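## Task

Move the orange bin and the yellow bin, and no other bins, over the benches to the bench edge where the hook currently lies. Then put the hook back at its current spot, lying flat on the bench with its handle sticking out past that edge. Every other object must finish on the same support it rests on now. Anything that stays in place only because a robot is holding it does not count. At the end, open the grippers and move the arms away.

## Robot and tools

Robots: four identical i2rt Big YAM arms named arm1, arm2, arm3 and arm4. Each has six revolute joints, a two-finger gripper and a wrist camera. With joints 1 and 6 at zero and the hand level and pointing forward, the wrist camera rides on top of the hand and looks toward the fingertips. Reach is about 1.0 m from the joint 1 axis. Joints move at different speeds, so the hand can sweep a wide arc between two postures. Two fixed room cameras, room_a and room_b, watch the scene.

Frame: a single shared scene frame, origin on the floor, +z up. The hand point lies midway between the fingertips; the hand z axis runs along the fingers and the fingers open and close along hand y. Robot foot poses are not printed.

execute_actions: argument actions is a list holding exactly one action, or empty (empty just returns state and images). The action is an object keyed by robot name; under each name goes joints, an object of absolute joint targets (not offsets) by name, one entry per joint you want to move: joint1_rad (-2.879 to 2.879, tolerance ±0.045; turns the arm about its foot, positive counter-clockwise seen from above, 0 points the way the foot faces), joint2_rad (0 to 3.141, ±0.14; shoulder, 0 has the upper arm pointing back roughly level, positive lifts it up then forward), joint3_rad (0 to 3.019, ±0.09; elbow, 0 is fully folded, positive opens), joint4_rad (-1.692 to 1.57, ±0.055; hand pitch, positive tips fingers up), joint5_rad (-1.57 to 1.57, ±0.03; sideways swing, positive toward the arm's right), joint6_rad (-2.094 to 2.094, ±0.035; hand roll, positive clockwise seen from behind), gripper_m (0 to 0.093 m, ±0.003; fingertip gap). Angles are radians. All listed motions start at once and may finish at different times. Optional cameras: list of camera names (arm1_cam_wrist … arm4_cam_wrist, room_a, room_b, or all); omitted/null/["all"] gives every camera, [] gives none. Unknown keys, names or out-of-range values reject the whole call and nothing moves. Example: {"arm1": {"joints": {"gripper_m": 0.05}}, "arm2": {"joints": {"joint1_rad": 0.3}}}.

A joint or arm omitted from an action may still be driving to an earlier target, and joint_status will not show that. If a result reports a stop, later motion calls in the same reply are skipped.

wait: seconds from 0 to 10; sends nothing new and returns state and images like an empty action.

zoom_image: camera (one of the six names) and region [x0, y0, x1, y1] in image pixels, origin top-left, at most 504 by 504; works only on full images from the latest result.

finished_scene: scene is the integer of the scene you are in; it closes that scene after the last command has been held, cannot be reversed, reports success and gives the next task. Replying without any tool call ends everything.

Reading results: each result gives every robot's state (joint_positions etc.), images, and a pictures line listing the image order. joint_status tells how each commanded motion ended: done; off_target (stopped short, maybe still pushing); contact_stop or time_out (target dropped, joint holds where it stopped, except a timed-out joint still pushing); not_followed, with a 'joint command not followed' line and usually a 'cause:' line, meaning a self/inter-arm collision check blocked that arm's joint targets (its gripper target still runs, and blocked targets may be retried with later actions until valid targets arrive or the path clears). on_its_own lists what the call did not command; 'held at' is the held target, not the actual position. A timed-out joint keeps its target or one no more than 0.375, 0.375, 0.113, 0.225, 0.075, 0.3 rad (joints 1–6) from where it is, and may move there by itself later; send its reported position to stop the push. A joint holding a load sags. Tiny target changes may not move a joint.

Heat: holding loads heats motors, even while you think. MOTOR HOT appears from 85 °C; at 100 °C the arm and gripper go limp and it falls, shown as OVER-TEMPERATURE FAULT, and named keys read limit_stop_at_motor_heat; resend targets afterwards. Some heat carries into the next scene.

Cameras: calibration lines give OpenCV K, D, image size and T_world_to_cam (4x4, metres, scene to camera) for scene 1 before motion; actual poses may differ by a few degrees and millimetres, and wrist poses follow reported joints. Results list cameras whose numbers changed.

Cautions: the arms do not stop on contact and can push hard; two robots pressing hard together ends the run, and hard hits may too. The collision check can act late and ignores fingers, gripper housings and wrist cameras. Arms act independently. Never knock objects out of the work area or onto the floor. Avoid drops, slips, slams and hard pushes. Loose objects may occasionally get nudged. The simulation keeps running while you think; the robots hold the last command. Shorter robot motion time is better.

Each tool is called after ">>>" by a JSON object that holds its "name" and its "arguments".

## Session

>>> {"name": "execute_actions", "arguments": {"actions": []}}

Scene clock: 0.00 s.
arm1.joint_positions: joint1_rad=-0.466 joint2_rad=+0.485 joint3_rad=+1.513 joint4_rad=-1.235 joint5_rad=+0.290 joint6_rad=+0.343 gripper_m=+0.094
arm1.joint_status: not commanded
arm1.hand: x=-0.3643 y=-1.0726 z=+1.4429 quat_wxyz=(-0.521, +0.244, -0.734, -0.360) (m; scene frame)
arm2.joint_positions: joint1_rad=-0.459 joint2_rad=+0.293 joint3_rad=+1.644 joint4_rad=-1.170 joint5_rad=-0.289 joint6_rad=-0.394 gripper_m=+0.095
arm2.joint_status: not commanded
arm2.hand: x=+0.4208 y=-1.1601 z=+1.4741 quat_wxyz=(-0.708, +0.475, -0.432, -0.293) (m; scene frame)
arm3.joint_positions: joint1_rad=-0.141 joint2_rad=+0.478 joint3_rad=+1.524 joint4_rad=-1.644 joint5_rad=+0.206 joint6_rad=+0.003 gripper_m=+0.095
arm3.joint_status: not commanded
arm3.hand: x=-0.4972 y=+1.0973 z=+1.3162 quat_wxyz=(-0.207, -0.738, -0.484, +0.423) (m; scene frame)
arm4.joint_positions: joint1_rad=+0.506 joint2_rad=+0.382 joint3_rad=+1.401 joint4_rad=-1.410 joint5_rad=+0.096 joint6_rad=+0.684 gripper_m=+0.095
arm4.joint_status: not commanded
arm4.hand: x=+0.4650 y=+1.0744 z=+1.3285 quat_wxyz=(-0.529, -0.682, -0.469, +0.187) (m; scene frame)
pictures: arm1_cam_wrist, arm2_cam_wrist, arm3_cam_wrist, arm4_cam_wrist, room_a, room_b
Images, in order (width x height): arm1_cam_wrist 616x616, arm2_cam_wrist 616x616, arm3_cam_wrist 616x616, arm4_cam_wrist 616x616, room_a 896x504, room_b 896x504.

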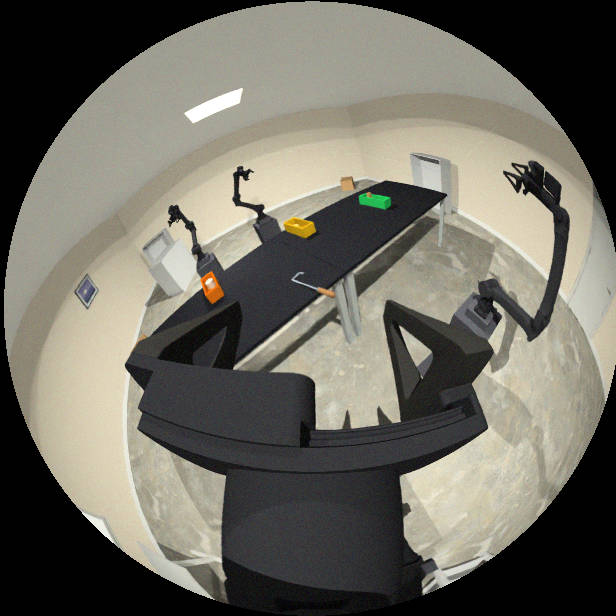

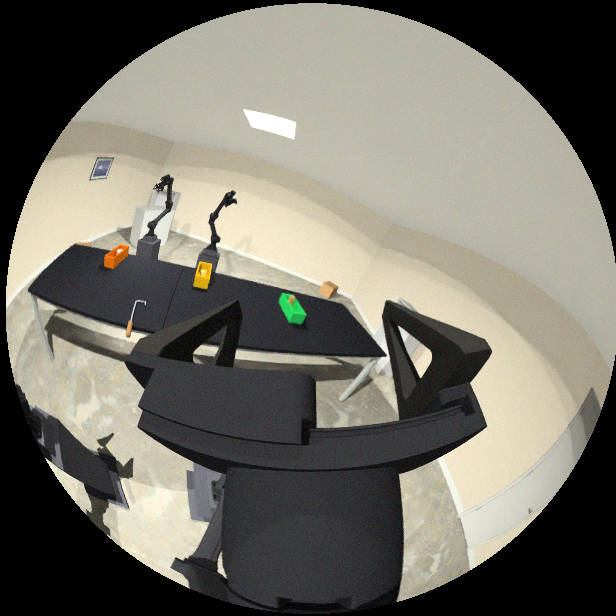

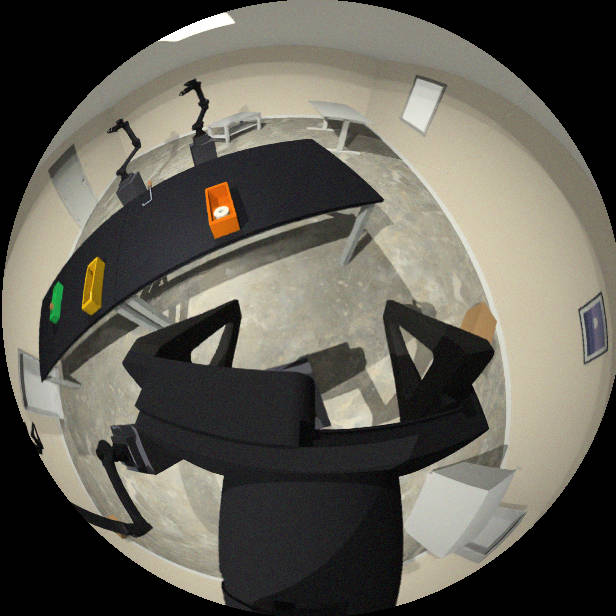

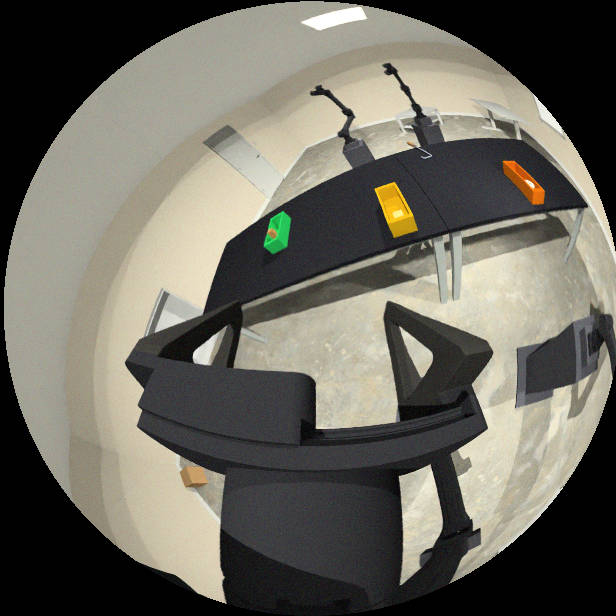

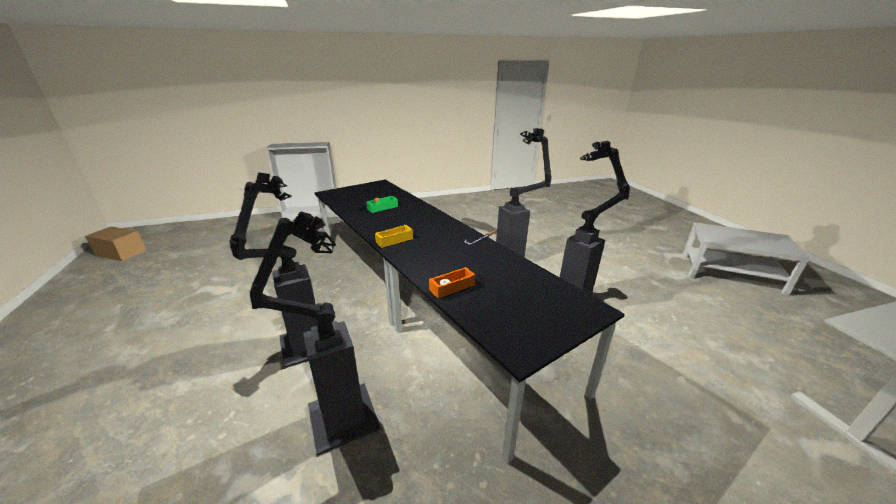

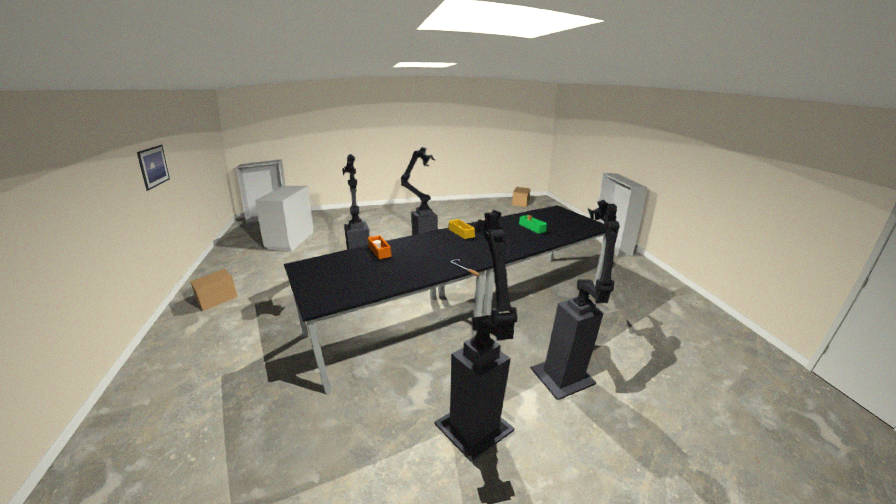

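>>> {"name": "zoom_image", "arguments": {"camera": "room_a", "region": [300,170,640,390]}}

>>> {"name": "execute_actions", "arguments": {"actions": [{"arm1":{"joints":{"joint1_rad":0,"joint2_rad":1.0,"joint3_rad":1.0,"joint4_rad":0,"joint5_rad":0,"joint6_rad":0}},"arm2":{"joints":{"joint1_rad":0,"joint2_rad":1.57,"joint3_rad":1.57,"joint4_rad":0,"joint5_rad":0,"joint6_rad":0}},"arm3":{"joints":{"joint1_rad":0,"joint2_rad":1.57,"joint3_rad":1.57,"joint4_rad":-1.0,"joint5_rad":0,"joint6_rad":0,"gripper_m":0.04}},"arm4":{"joints":{"joint1_rad":0,"joint2_rad":1.57,"joint3_rad":1.1,"joint4_rad":0,"joint5_rad":0,"joint6_rad":0,"gripper_m":0.04}}}]}}

Region (300, 170, 640, 390) of room_a's 896x504 image, scaled by 1.482, with more detail than that image has; it fills the top 326 rows of this view, and the rest is white.

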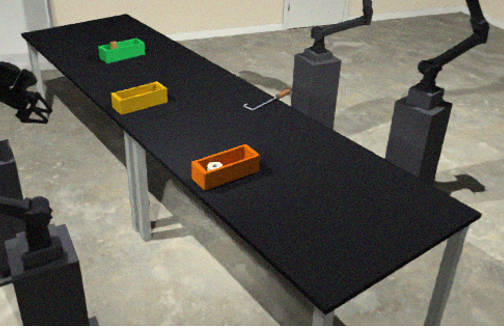

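Scene clock: 2.47 s.
arm1.joint_positions: joint1_rad=-0.003 joint2_rad=+0.990 joint3_rad=+0.981 joint4_rad=-0.025 joint5_rad=+0.002 joint6_rad=+0.011 gripper_m=+0.094
arm1.joint_status: all done
arm1.hand: x=-0.5175 y=-0.7005 z=+1.2708 quat_wxyz=(-0.461, +0.533, -0.482, -0.521) (m; scene frame)
arm2.joint_positions: joint1_rad=-0.007 joint2_rad=+1.578 joint3_rad=+1.549 joint4_rad=-0.028 joint5_rad=-0.003 joint6_rad=-0.007 gripper_m=+0.095
arm2.joint_status: all done
arm2.hand: x=+0.5929 y=-0.4782 z=+1.2390 quat_wxyz=(-0.529, +0.465, -0.557, -0.440) (m; scene frame)
arm3.joint_positions: joint1_rad=-0.003 joint2_rad=+1.571 joint3_rad=+1.554 joint4_rad=-1.020 joint5_rad=+0.004 joint6_rad=+0.003 gripper_m=+0.040
arm3.joint_status: all done
arm3.hand: x=-0.5227 y=+0.6020 z=+1.0467 quat_wxyz=(-0.173, -0.736, -0.625, +0.197) (m; scene frame)
arm4.joint_positions: joint1_rad=-0.003 joint2_rad=+1.565 joint3_rad=+1.102 joint4_rad=-0.019 joint5_rad=+0.001 joint6_rad=+0.016 gripper_m=+0.040
arm4.joint_status: all done
arm4.hand: x=+0.3438 y=+0.5497 z=+0.9942 quat_wxyz=(-0.344, -0.645, -0.557, +0.395) (m; scene frame)
pictures: arm1_cam_wrist, arm2_cam_wrist, arm3_cam_wrist, arm4_cam_wrist, room_a, room_b
camera_calibration (this result's frames):
arm1_cam_wrist: T_world_to_cam=[[0.994865, 0.0971373, -0.0284206, 0.617577], [0.0366383, -0.607418, -0.793537, 0.606532], [-0.0943452, 0.788421, -0.607858, 1.40004], [0, 0, 0, 1]] pos_world=[-0.504541, -0.795393, 1.34989]
arm2_cam_wrist: T_world_to_cam=[[0.985254, -0.170955, 0.00697964, -0.676233], [-0.103166, -0.626126, -0.772866, 0.724578], [0.136495, 0.76075, -0.63453, 1.19145], [0, 0, 0, 1]] pos_world=[0.578385, -0.568327, 1.32074]
arm3_cam_wrist: T_world_to_cam=[[-0.986615, 0.163057, -0.00184628, -0.618118], [0.161989, 0.981328, 0.103708, -0.611831], [0.0187222, 0.102021, -0.994606, 1.11389], [0, 0, 0, 1]] pos_world=[-0.531588, 0.587555, 1.1702]
arm4_cam_wrist: T_world_to_cam=[[-0.991075, 0.13277, -0.0119167, 0.275172], [0.122899, 0.87543, -0.467459, -0.0540209], [-0.0516325, -0.464752, -0.883934, 1.27635], [0, 0, 0, 1]] pos_world=[0.345256, 0.603943, 1.10624]
Images, in order (width x height): arm1_cam_wrist 616x616, arm2_cam_wrist 616x616, arm3_cam_wrist 616x616, arm4_cam_wrist 616x616, room_a 896x504, room_b 896x504.

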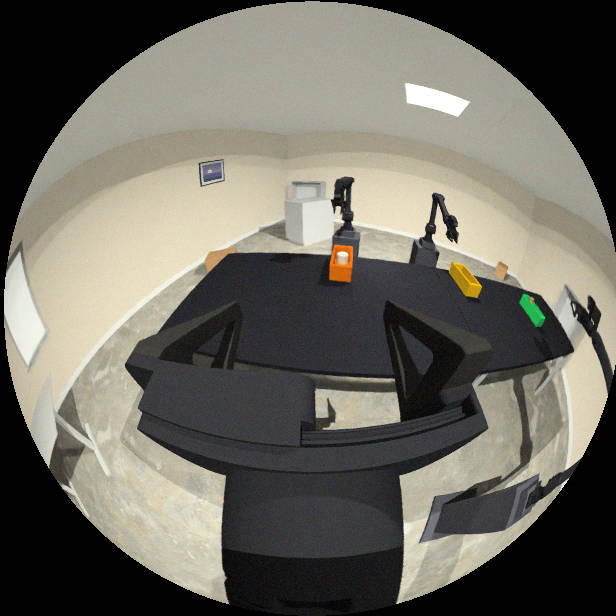

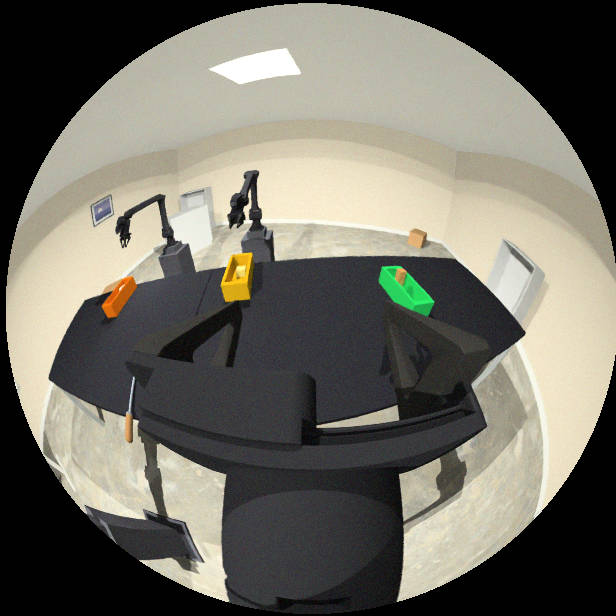

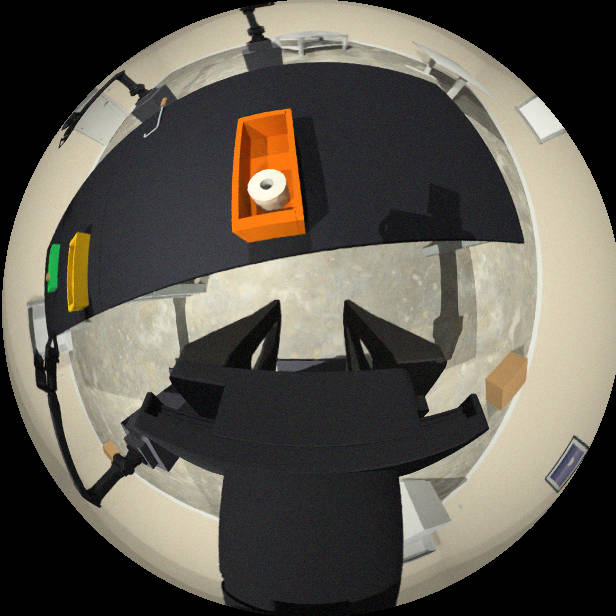

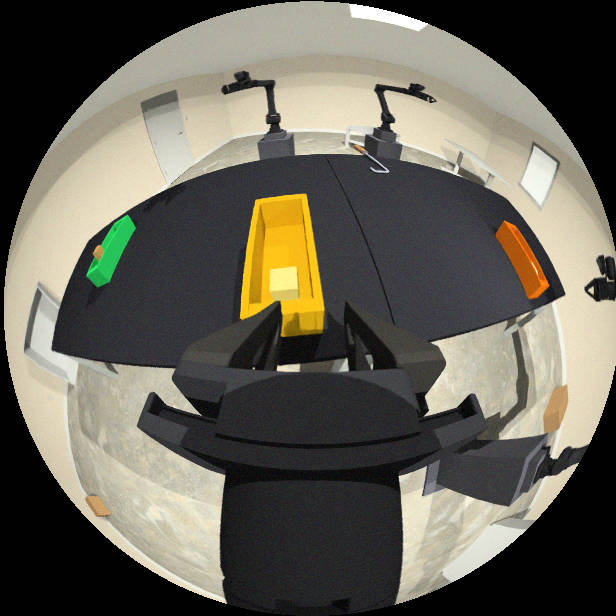

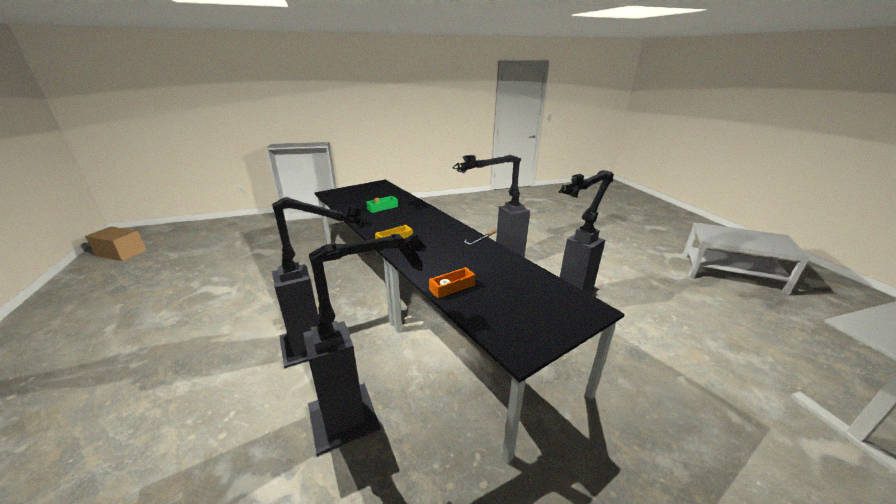

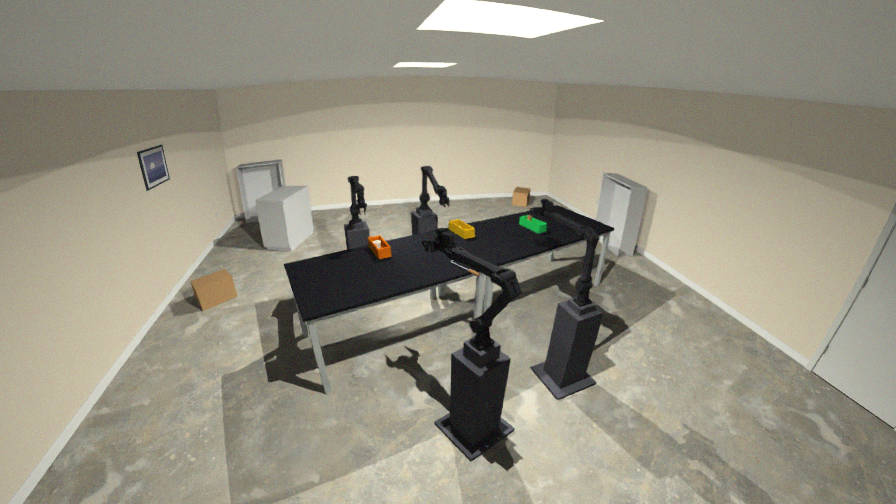

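>>> {"name": "execute_actions", "arguments": {"actions": [{"arm1":{"joints":{"joint2_rad":1.57,"joint3_rad":1.57,"joint1_rad":-0.1}},"arm2":{"joints":{"joint2_rad":2.1,"joint3_rad":2.1,"joint1_rad":0.3}},"arm3":{"joints":{"joint4_rad":0}},"arm4":{"joints":{"joint3_rad":1.57,"joint4_rad":-0.47}}}], "cameras": ["arm3_cam_wrist","arm4_cam_wrist"]}}

Scene clock: 4.73 s.
arm1.joint_positions: joint1_rad=-0.098 joint2_rad=+1.583 joint3_rad=+1.501 joint4_rad=-0.019 joint5_rad=+0.001 joint6_rad=+0.010 gripper_m=+0.094
arm1.joint_status: all done
arm1.hand: x=-0.4744 y=-0.4764 z=+1.2505 quat_wxyz=(-0.468, +0.526, -0.523, -0.481) (m; scene frame)
arm2.joint_positions: joint1_rad=+0.295 joint2_rad=+2.107 joint3_rad=+2.043 joint4_rad=-0.020 joint5_rad=-0.002 joint6_rad=-0.006 gripper_m=+0.095
arm2.joint_status: all done
arm2.hand: x=+0.3557 y=-0.2916 z=+1.1336 quat_wxyz=(-0.451, +0.550, -0.488, -0.507) (m; scene frame)
arm3.joint_positions: joint1_rad=-0.003 joint2_rad=+1.571 joint3_rad=+1.554 joint4_rad=-0.025 joint5_rad=+0.004 joint6_rad=+0.003 gripper_m=+0.040
arm3.joint_status: all done
arm3.hand: x=-0.5435 y=+0.4822 z=+1.2476 quat_wxyz=(-0.451, -0.553, -0.466, +0.523) (m; scene frame)
arm4.joint_positions: joint1_rad=-0.003 joint2_rad=+1.552 joint3_rad=+1.538 joint4_rad=-0.456 joint5_rad=+0.001 joint6_rad=+0.016 gripper_m=+0.040
arm4.joint_status: all done
arm4.hand: x=+0.3407 y=+0.5153 z=+1.1637 quat_wxyz=(-0.348, -0.643, -0.554, +0.399) (m; scene frame)
pictures: arm3_cam_wrist, arm4_cam_wrist
camera_calibration (this result's frames):
arm3_cam_wrist: T_world_to_cam=[[-0.986031, 0.166119, -0.012128, -0.607097], [0.113654, 0.617809, -0.778072, 0.737381], [-0.12176, -0.768581, -0.628059, 1.21247], [0, 0, 0, 1]] pos_world=[-0.534794, 0.577169, 1.32787]
arm4_cam_wrist: T_world_to_cam=[[-0.991111, 0.132509, -0.0118716, 0.278709], [0.121988, 0.869545, -0.47855, 0.0719854], [-0.0530891, -0.475744, -0.87798, 1.40933], [0, 0, 0, 1]] pos_world=[0.34227, 0.570954, 1.27512]
Images, in order (width x height): arm3_cam_wrist 616x616, arm4_cam_wrist 616x616.

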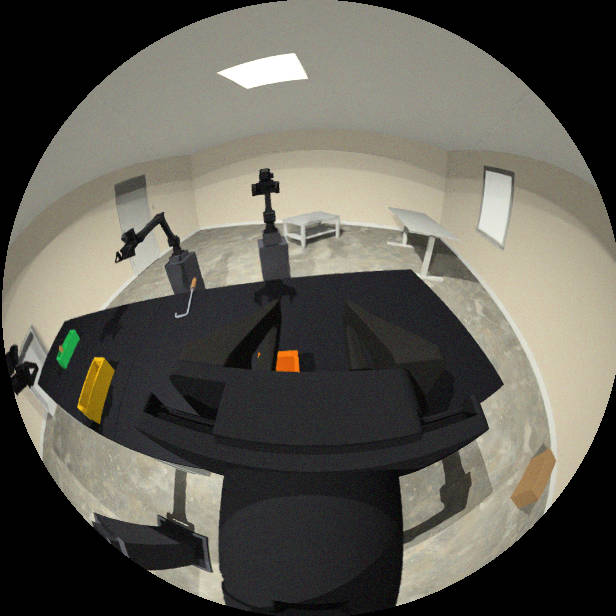

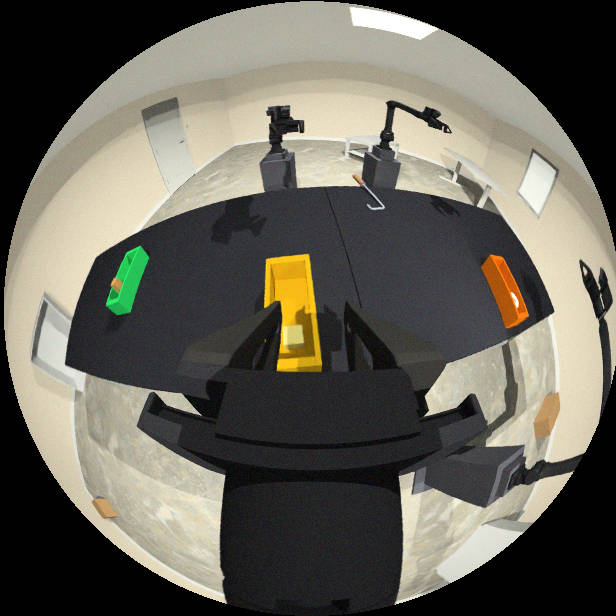

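>>> {"name": "execute_actions", "arguments": {"actions": [{"arm3":{"joints":{"joint1_rad":0.085,"joint3_rad":0.95,"joint4_rad":0.41,"gripper_m":0.06}},"arm4":{"joints":{"joint1_rad":0.045,"joint3_rad":0.95,"joint4_rad":0.41,"gripper_m":0.06}},"arm1":{"joints":{"joint1_rad":-0.55,"joint2_rad":1.8,"joint3_rad":1.6,"joint4_rad":-0.6}},"arm2":{"joints":{"joint2_rad":1.6,"joint3_rad":1.57,"joint4_rad":-0.8}}}], "cameras": []}}

>>> {"name": "execute_actions", "arguments": {"actions": [{"arm3":{"joints":{"joint2_rad":1.87,"joint3_rad":1.0}},"arm4":{"joints":{"joint2_rad":1.89,"joint3_rad":1.0}}}]}}

Scene clock: 7.80 s.
arm1.joint_positions: joint1_rad=-0.551 joint2_rad=+1.811 joint3_rad=+1.572 joint4_rad=-0.588 joint5_rad=+0.002 joint6_rad=+0.009 gripper_m=+0.094
arm1.joint_status: all done
arm1.hand: x=-0.1601 y=-0.5476 z=+1.0091 quat_wxyz=(-0.306, +0.497, -0.788, -0.196) (m; scene frame)
arm2.joint_positions: joint1_rad=+0.295 joint2_rad=+1.600 joint3_rad=+1.567 joint4_rad=-0.783 joint5_rad=-0.002 joint6_rad=-0.006 gripper_m=+0.095
arm2.joint_status: all done
arm2.hand: x=+0.3843 y=-0.5385 z=+1.0711 quat_wxyz=(-0.245, +0.695, -0.616, -0.278) (m; scene frame)
arm3.joint_positions: joint1_rad=+0.090 joint2_rad=+1.565 joint3_rad=+0.947 joint4_rad=+0.385 joint5_rad=+0.001 joint6_rad=+0.003 gripper_m=+0.060
arm3.joint_status: all done
arm3.hand: x=-0.4688 y=+0.5546 z=+0.9872 quat_wxyz=(-0.427, -0.576, -0.534, +0.448) (m; scene frame)
arm4.joint_positions: joint1_rad=+0.050 joint2_rad=+1.565 joint3_rad=+0.951 joint4_rad=+0.391 joint5_rad=+0.001 joint6_rad=+0.015 gripper_m=+0.060
arm4.joint_status: all done
arm4.hand: x=+0.3787 y=+0.5535 z=+1.0040 quat_wxyz=(-0.426, -0.574, -0.524, +0.463) (m; scene frame)
pictures: none
No camera images: the call's "cameras" was empty. Leave "cameras" out to get every camera's image.

Scene clock: 9.07 s.
arm1.joint_positions: joint1_rad=-0.551 joint2_rad=+1.811 joint3_rad=+1.572 joint4_rad=-0.588 joint5_rad=+0.002 joint6_rad=+0.009 gripper_m=+0.094
arm1.joint_status: not commanded
arm1.hand: x=-0.1601 y=-0.5476 z=+1.0091 quat_wxyz=(-0.306, +0.497, -0.788, -0.196) (m; scene frame)
arm2.joint_positions: joint1_rad=+0.295 joint2_rad=+1.600 joint3_rad=+1.567 joint4_rad=-0.783 joint5_rad=-0.002 joint6_rad=-0.006 gripper_m=+0.095
arm2.joint_status: not commanded
arm2.hand: x=+0.3843 y=-0.5385 z=+1.0711 quat_wxyz=(-0.245, +0.695, -0.616, -0.278) (m; scene frame)
arm3.joint_positions: joint1_rad=+0.090 joint2_rad=+1.880 joint3_rad=+0.980 joint4_rad=+0.397 joint5_rad=+0.001 joint6_rad=+0.003 gripper_m=+0.060
arm3.joint_status: all done
arm3.hand: x=-0.4680 y=+0.5387 z=+0.8087 quat_wxyz=(-0.351, -0.631, -0.587, +0.367) (m; scene frame)
arm4.joint_positions: joint1_rad=+0.050 joint2_rad=+1.892 joint3_rad=+0.985 joint4_rad=+0.402 joint5_rad=+0.001 joint6_rad=+0.015 gripper_m=+0.060
arm4.joint_status: all done
arm4.hand: x=+0.3753 y=+0.5347 z=+0.8177 quat_wxyz=(-0.347, -0.634, -0.578, +0.378) (m; scene frame)
pictures: arm1_cam_wrist, arm2_cam_wrist, arm3_cam_wrist, arm4_cam_wrist, room_a, room_b
camera_calibration (this result's frames):
arm1_cam_wrist: T_world_to_cam=[[0.894122, -0.447758, -0.00762269, -0.0958611], [-0.445183, -0.886878, -0.12353, -0.427663], [0.0485513, 0.113845, -0.992312, 1.19555], [0, 0, 0, 1]] pos_world=[-0.162723, -0.558315, 1.1328]
arm2_cam_wrist: T_world_to_cam=[[0.991245, 0.131954, -0.0045217, -0.306716], [0.130374, -0.983634, -0.124364, -0.44134], [-0.020858, 0.122685, -0.992226, 1.25919], [0, 0, 0, 1]] pos_world=[0.387834, -0.548129, 1.19313]
arm3_cam_wrist: T_world_to_cam=[[-0.997424, 0.0712368, -0.00841408, -0.50459], [0.0682292, 0.905961, -0.417826, -0.115398], [-0.0221418, -0.417324, -0.908488, 1.07358], [0, 0, 0, 1]] pos_world=[-0.471645, 0.588521, 0.92287]
arm4_cam_wrist: T_world_to_cam=[[-0.996723, 0.0801914, -0.010613, 0.335379], [0.0764761, 0.891431, -0.446657, -0.135414], [-0.0263573, -0.446005, -0.894642, 1.10432], [0, 0, 0, 1]] pos_world=[0.373743, 0.586352, 0.931052]
Images, in order (width x height): arm1_cam_wrist 616x616, arm2_cam_wrist 616x616, arm3_cam_wrist 616x616, arm4_cam_wrist 616x616, room_a 896x504, room_b 896x504.

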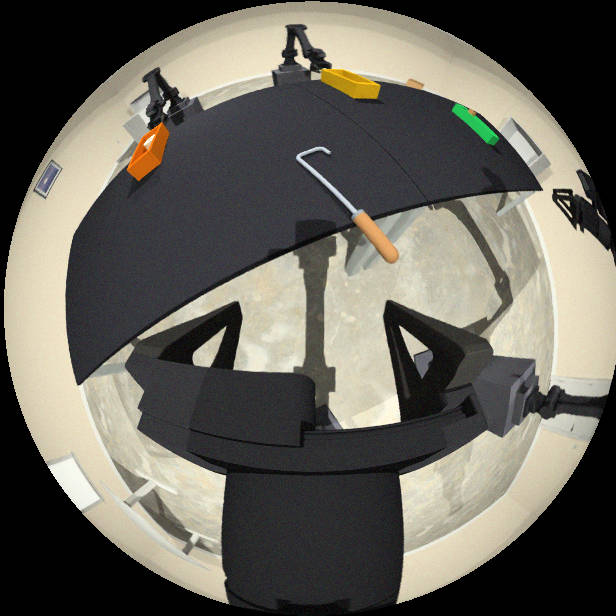

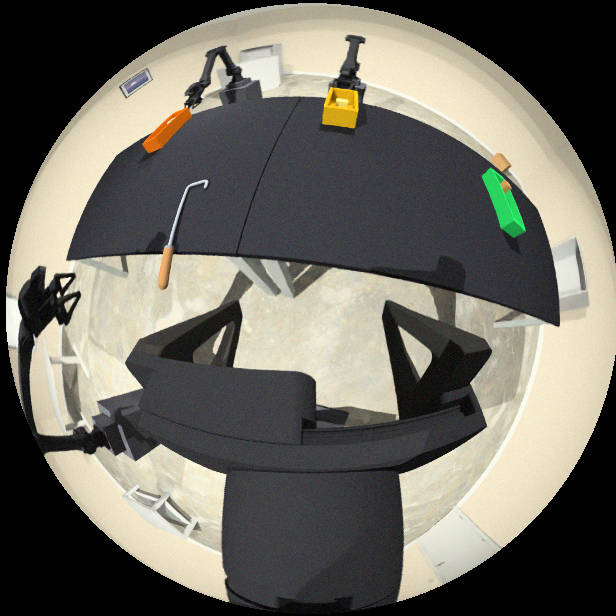

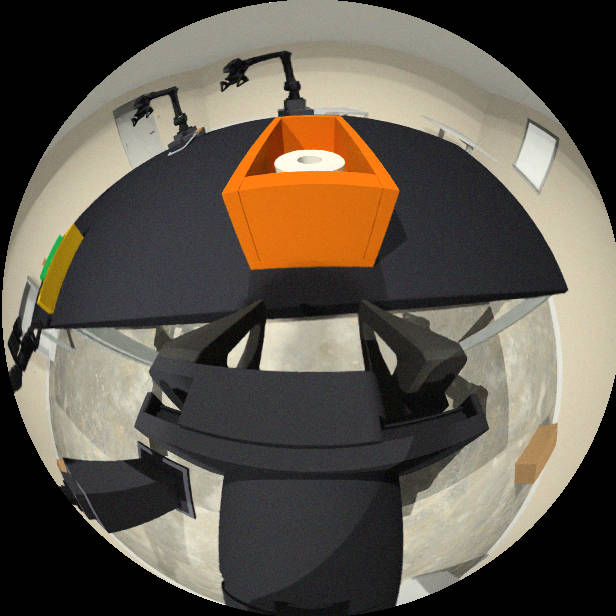

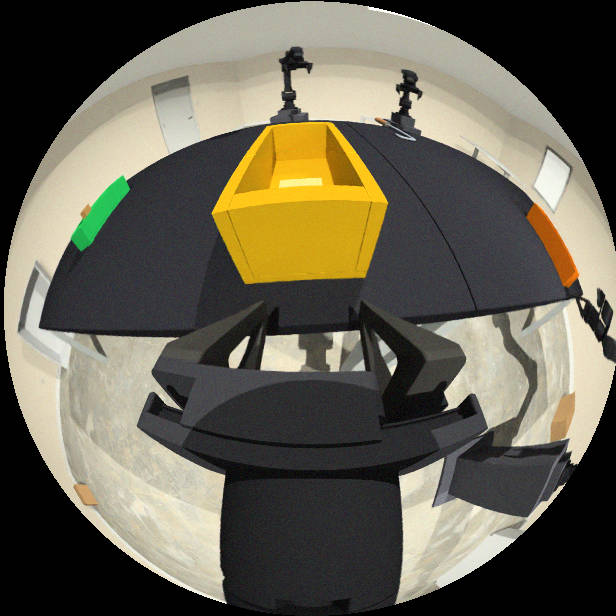

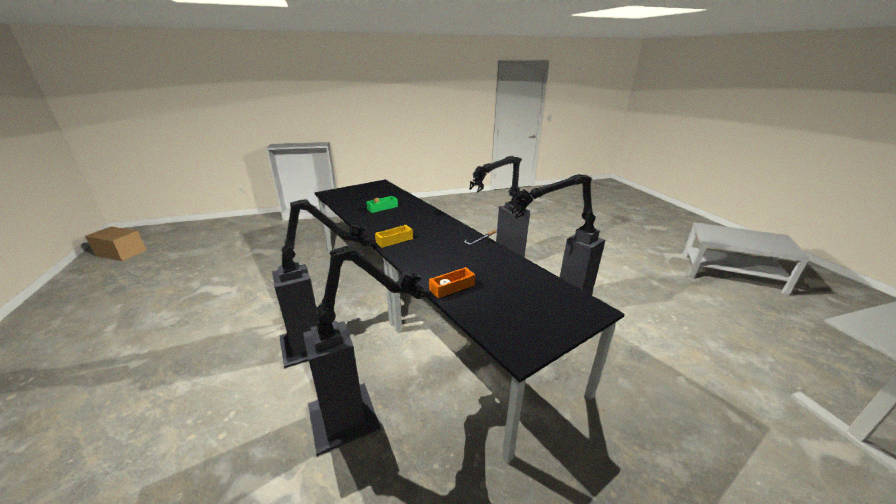

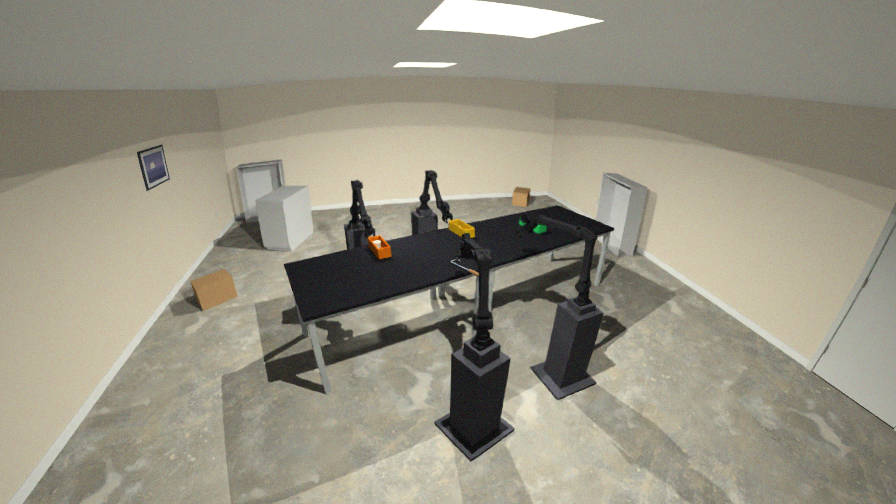

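>>> {"name": "execute_actions", "arguments": {"actions": [{"arm3":{"joints":{"joint2_rad":1.97,"joint3_rad":1.17,"joint4_rad":0.45}},"arm4":{"joints":{"joint1_rad":0.065,"joint2_rad":1.99,"joint3_rad":1.17,"joint4_rad":0.45}}}], "cameras": []}}

>>> {"name": "execute_actions", "arguments": {"actions": [{"arm3":{"joints":{"joint1_rad":0.1,"joint2_rad":2.08,"joint3_rad":1.37,"joint4_rad":0.34}},"arm4":{"joints":{"joint2_rad":2.10,"joint3_rad":1.37,"joint4_rad":0.34}}}], "cameras": []}}

>>> {"name": "execute_actions", "arguments": {"actions": [{"arm3":{"joints":{"joint2_rad":2.21,"joint3_rad":1.62,"joint4_rad":0.22}},"arm4":{"joints":{"joint1_rad":0.075,"joint2_rad":2.23,"joint3_rad":1.62,"joint4_rad":0.22}}}], "cameras": ["arm3_cam_wrist","arm4_cam_wrist","room_a"]}}

Scene clock: 10.87 s.
arm1.joint_positions: joint1_rad=-0.551 joint2_rad=+1.811 joint3_rad=+1.572 joint4_rad=-0.588 joint5_rad=+0.002 joint6_rad=+0.009 gripper_m=+0.094
arm1.joint_status: not commanded
arm1.hand: x=-0.1601 y=-0.5476 z=+1.0091 quat_wxyz=(-0.306, +0.497, -0.788, -0.196) (m; scene frame)
arm2.joint_positions: joint1_rad=+0.295 joint2_rad=+1.600 joint3_rad=+1.567 joint4_rad=-0.783 joint5_rad=-0.002 joint6_rad=-0.006 gripper_m=+0.095
arm2.joint_status: not commanded
arm2.hand: x=+0.3843 y=-0.5385 z=+1.0711 quat_wxyz=(-0.245, +0.695, -0.616, -0.278) (m; scene frame)
arm3.joint_positions: joint1_rad=+0.090 joint2_rad=+1.947 joint3_rad=+1.136 joint4_rad=+0.428 joint5_rad=+0.001 joint6_rad=+0.002 gripper_m=+0.060
arm3.joint_status: all done
arm3.hand: x=-0.4721 y=+0.4778 z=+0.8449 quat_wxyz=(-0.386, -0.607, -0.565, +0.404) (m; scene frame)
arm4.joint_positions: joint1_rad=+0.059 joint2_rad=+1.972 joint3_rad=+1.139 joint4_rad=+0.433 joint5_rad=+0.000 joint6_rad=+0.014 gripper_m=+0.060
arm4.joint_status: all done
arm4.hand: x=+0.3775 y=+0.4752 z=+0.8445 quat_wxyz=(-0.380, -0.610, -0.562, +0.409) (m; scene frame)
pictures: none
No camera images: the call's "cameras" was empty. Leave "cameras" out to get every camera's image.

Scene clock: 11.80 s.
arm1.joint_positions: joint1_rad=-0.551 joint2_rad=+1.811 joint3_rad=+1.572 joint4_rad=-0.588 joint5_rad=+0.002 joint6_rad=+0.009 gripper_m=+0.094
arm1.joint_status: not commanded
arm1.hand: x=-0.1601 y=-0.5476 z=+1.0091 quat_wxyz=(-0.306, +0.497, -0.788, -0.196) (m; scene frame)
arm2.joint_positions: joint1_rad=+0.295 joint2_rad=+1.600 joint3_rad=+1.567 joint4_rad=-0.783 joint5_rad=-0.002 joint6_rad=-0.006 gripper_m=+0.095
arm2.joint_status: not commanded
arm2.hand: x=+0.3843 y=-0.5385 z=+1.0711 quat_wxyz=(-0.245, +0.695, -0.616, -0.278) (m; scene frame)
arm3.joint_positions: joint1_rad=+0.093 joint2_rad=+2.063 joint3_rad=+1.326 joint4_rad=+0.355 joint5_rad=+0.001 joint6_rad=+0.002 gripper_m=+0.060
arm3.joint_status: all done
arm3.hand: x=-0.4735 y=+0.4214 z=+0.8392 quat_wxyz=(-0.386, -0.606, -0.566, +0.404) (m; scene frame)
arm4.joint_positions: joint1_rad=+0.059 joint2_rad=+2.086 joint3_rad=+1.333 joint4_rad=+0.353 joint5_rad=+0.000 joint6_rad=+0.014 gripper_m=+0.060
arm4.joint_status: all done
arm4.hand: x=+0.3733 y=+0.4184 z=+0.8401 quat_wxyz=(-0.379, -0.610, -0.563, +0.409) (m; scene frame)
pictures: none
No camera images: the call's "cameras" was empty. Leave "cameras" out to get every camera's image.

Scene clock: 12.83 s.
arm1.joint_positions: joint1_rad=-0.551 joint2_rad=+1.811 joint3_rad=+1.572 joint4_rad=-0.588 joint5_rad=+0.002 joint6_rad=+0.009 gripper_m=+0.094
arm1.joint_status: not commanded
arm1.hand: x=-0.1601 y=-0.5476 z=+1.0091 quat_wxyz=(-0.306, +0.497, -0.788, -0.196) (m; scene frame)
arm2.joint_positions: joint1_rad=+0.295 joint2_rad=+1.600 joint3_rad=+1.567 joint4_rad=-0.783 joint5_rad=-0.002 joint6_rad=-0.006 gripper_m=+0.095
arm2.joint_status: not commanded
arm2.hand: x=+0.3843 y=-0.5385 z=+1.0711 quat_wxyz=(-0.245, +0.695, -0.616, -0.278) (m; scene frame)
arm3.joint_positions: joint1_rad=+0.093 joint2_rad=+2.192 joint3_rad=+1.575 joint4_rad=+0.233 joint5_rad=+0.001 joint6_rad=+0.002 gripper_m=+0.060
arm3.joint_status: all done
arm3.hand: x=-0.4774 y=+0.3564 z=+0.8408 quat_wxyz=(-0.386, -0.607, -0.566, +0.403) (m; scene frame)
arm4.joint_positions: joint1_rad=+0.069 joint2_rad=+2.216 joint3_rad=+1.583 joint4_rad=+0.232 joint5_rad=+0.000 joint6_rad=+0.014 gripper_m=+0.060
arm4.joint_status: all done
arm4.hand: x=+0.3767 y=+0.3526 z=+0.8414 quat_wxyz=(-0.381, -0.608, -0.566, +0.406) (m; scene frame)
pictures: arm3_cam_wrist, arm4_cam_wrist, room_a
camera_calibration (this result's frames):
arm3_cam_wrist: T_world_to_cam=[[-0.997627, 0.0682208, -0.00927598, -0.499022], [0.0630069, 0.850346, -0.522438, 0.169074], [-0.0277533, -0.521783, -0.852627, 1.01404], [0, 0, 0, 1]] pos_world=[-0.480348, 0.419383, 0.948302]
arm4_cam_wrist: T_world_to_cam=[[-0.998288, 0.0577134, -0.00949374, 0.359268], [0.0537928, 0.842231, -0.536427, 0.13884], [-0.0229631, -0.536019, -0.843893, 1.03204], [0, 0, 0, 1]] pos_world=[0.374883, 0.415521, 0.948816]
Images, in order (width x height): arm3_cam_wrist 616x616, arm4_cam_wrist 616x616, room_a 896x504.

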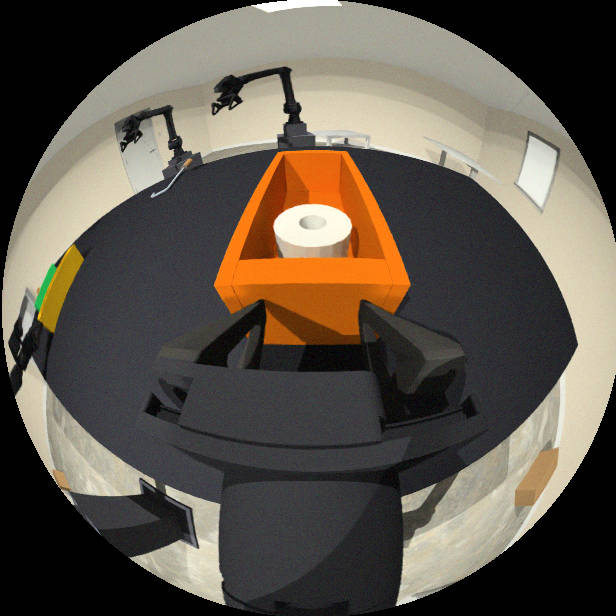

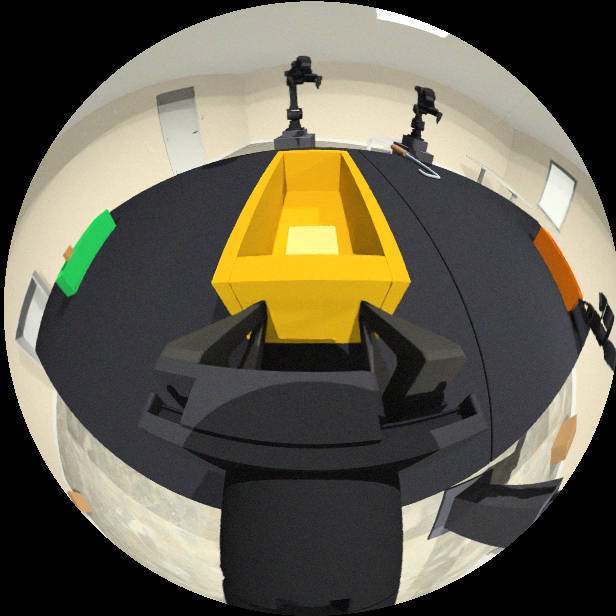

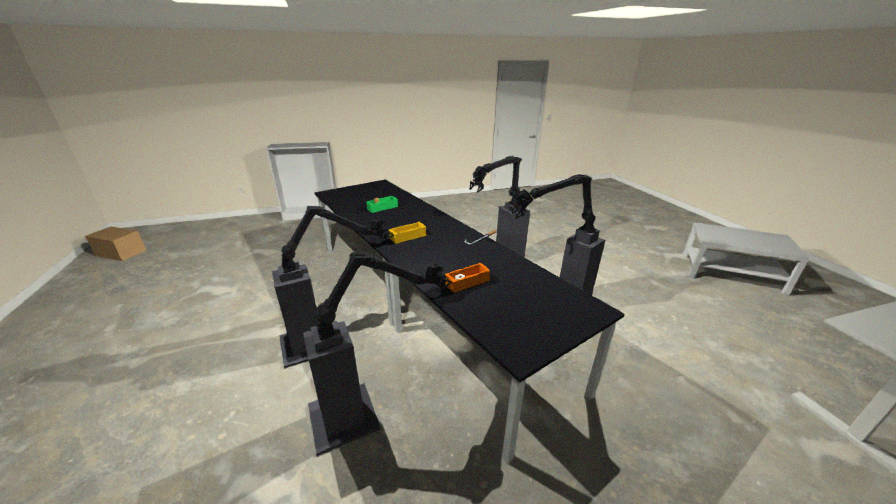

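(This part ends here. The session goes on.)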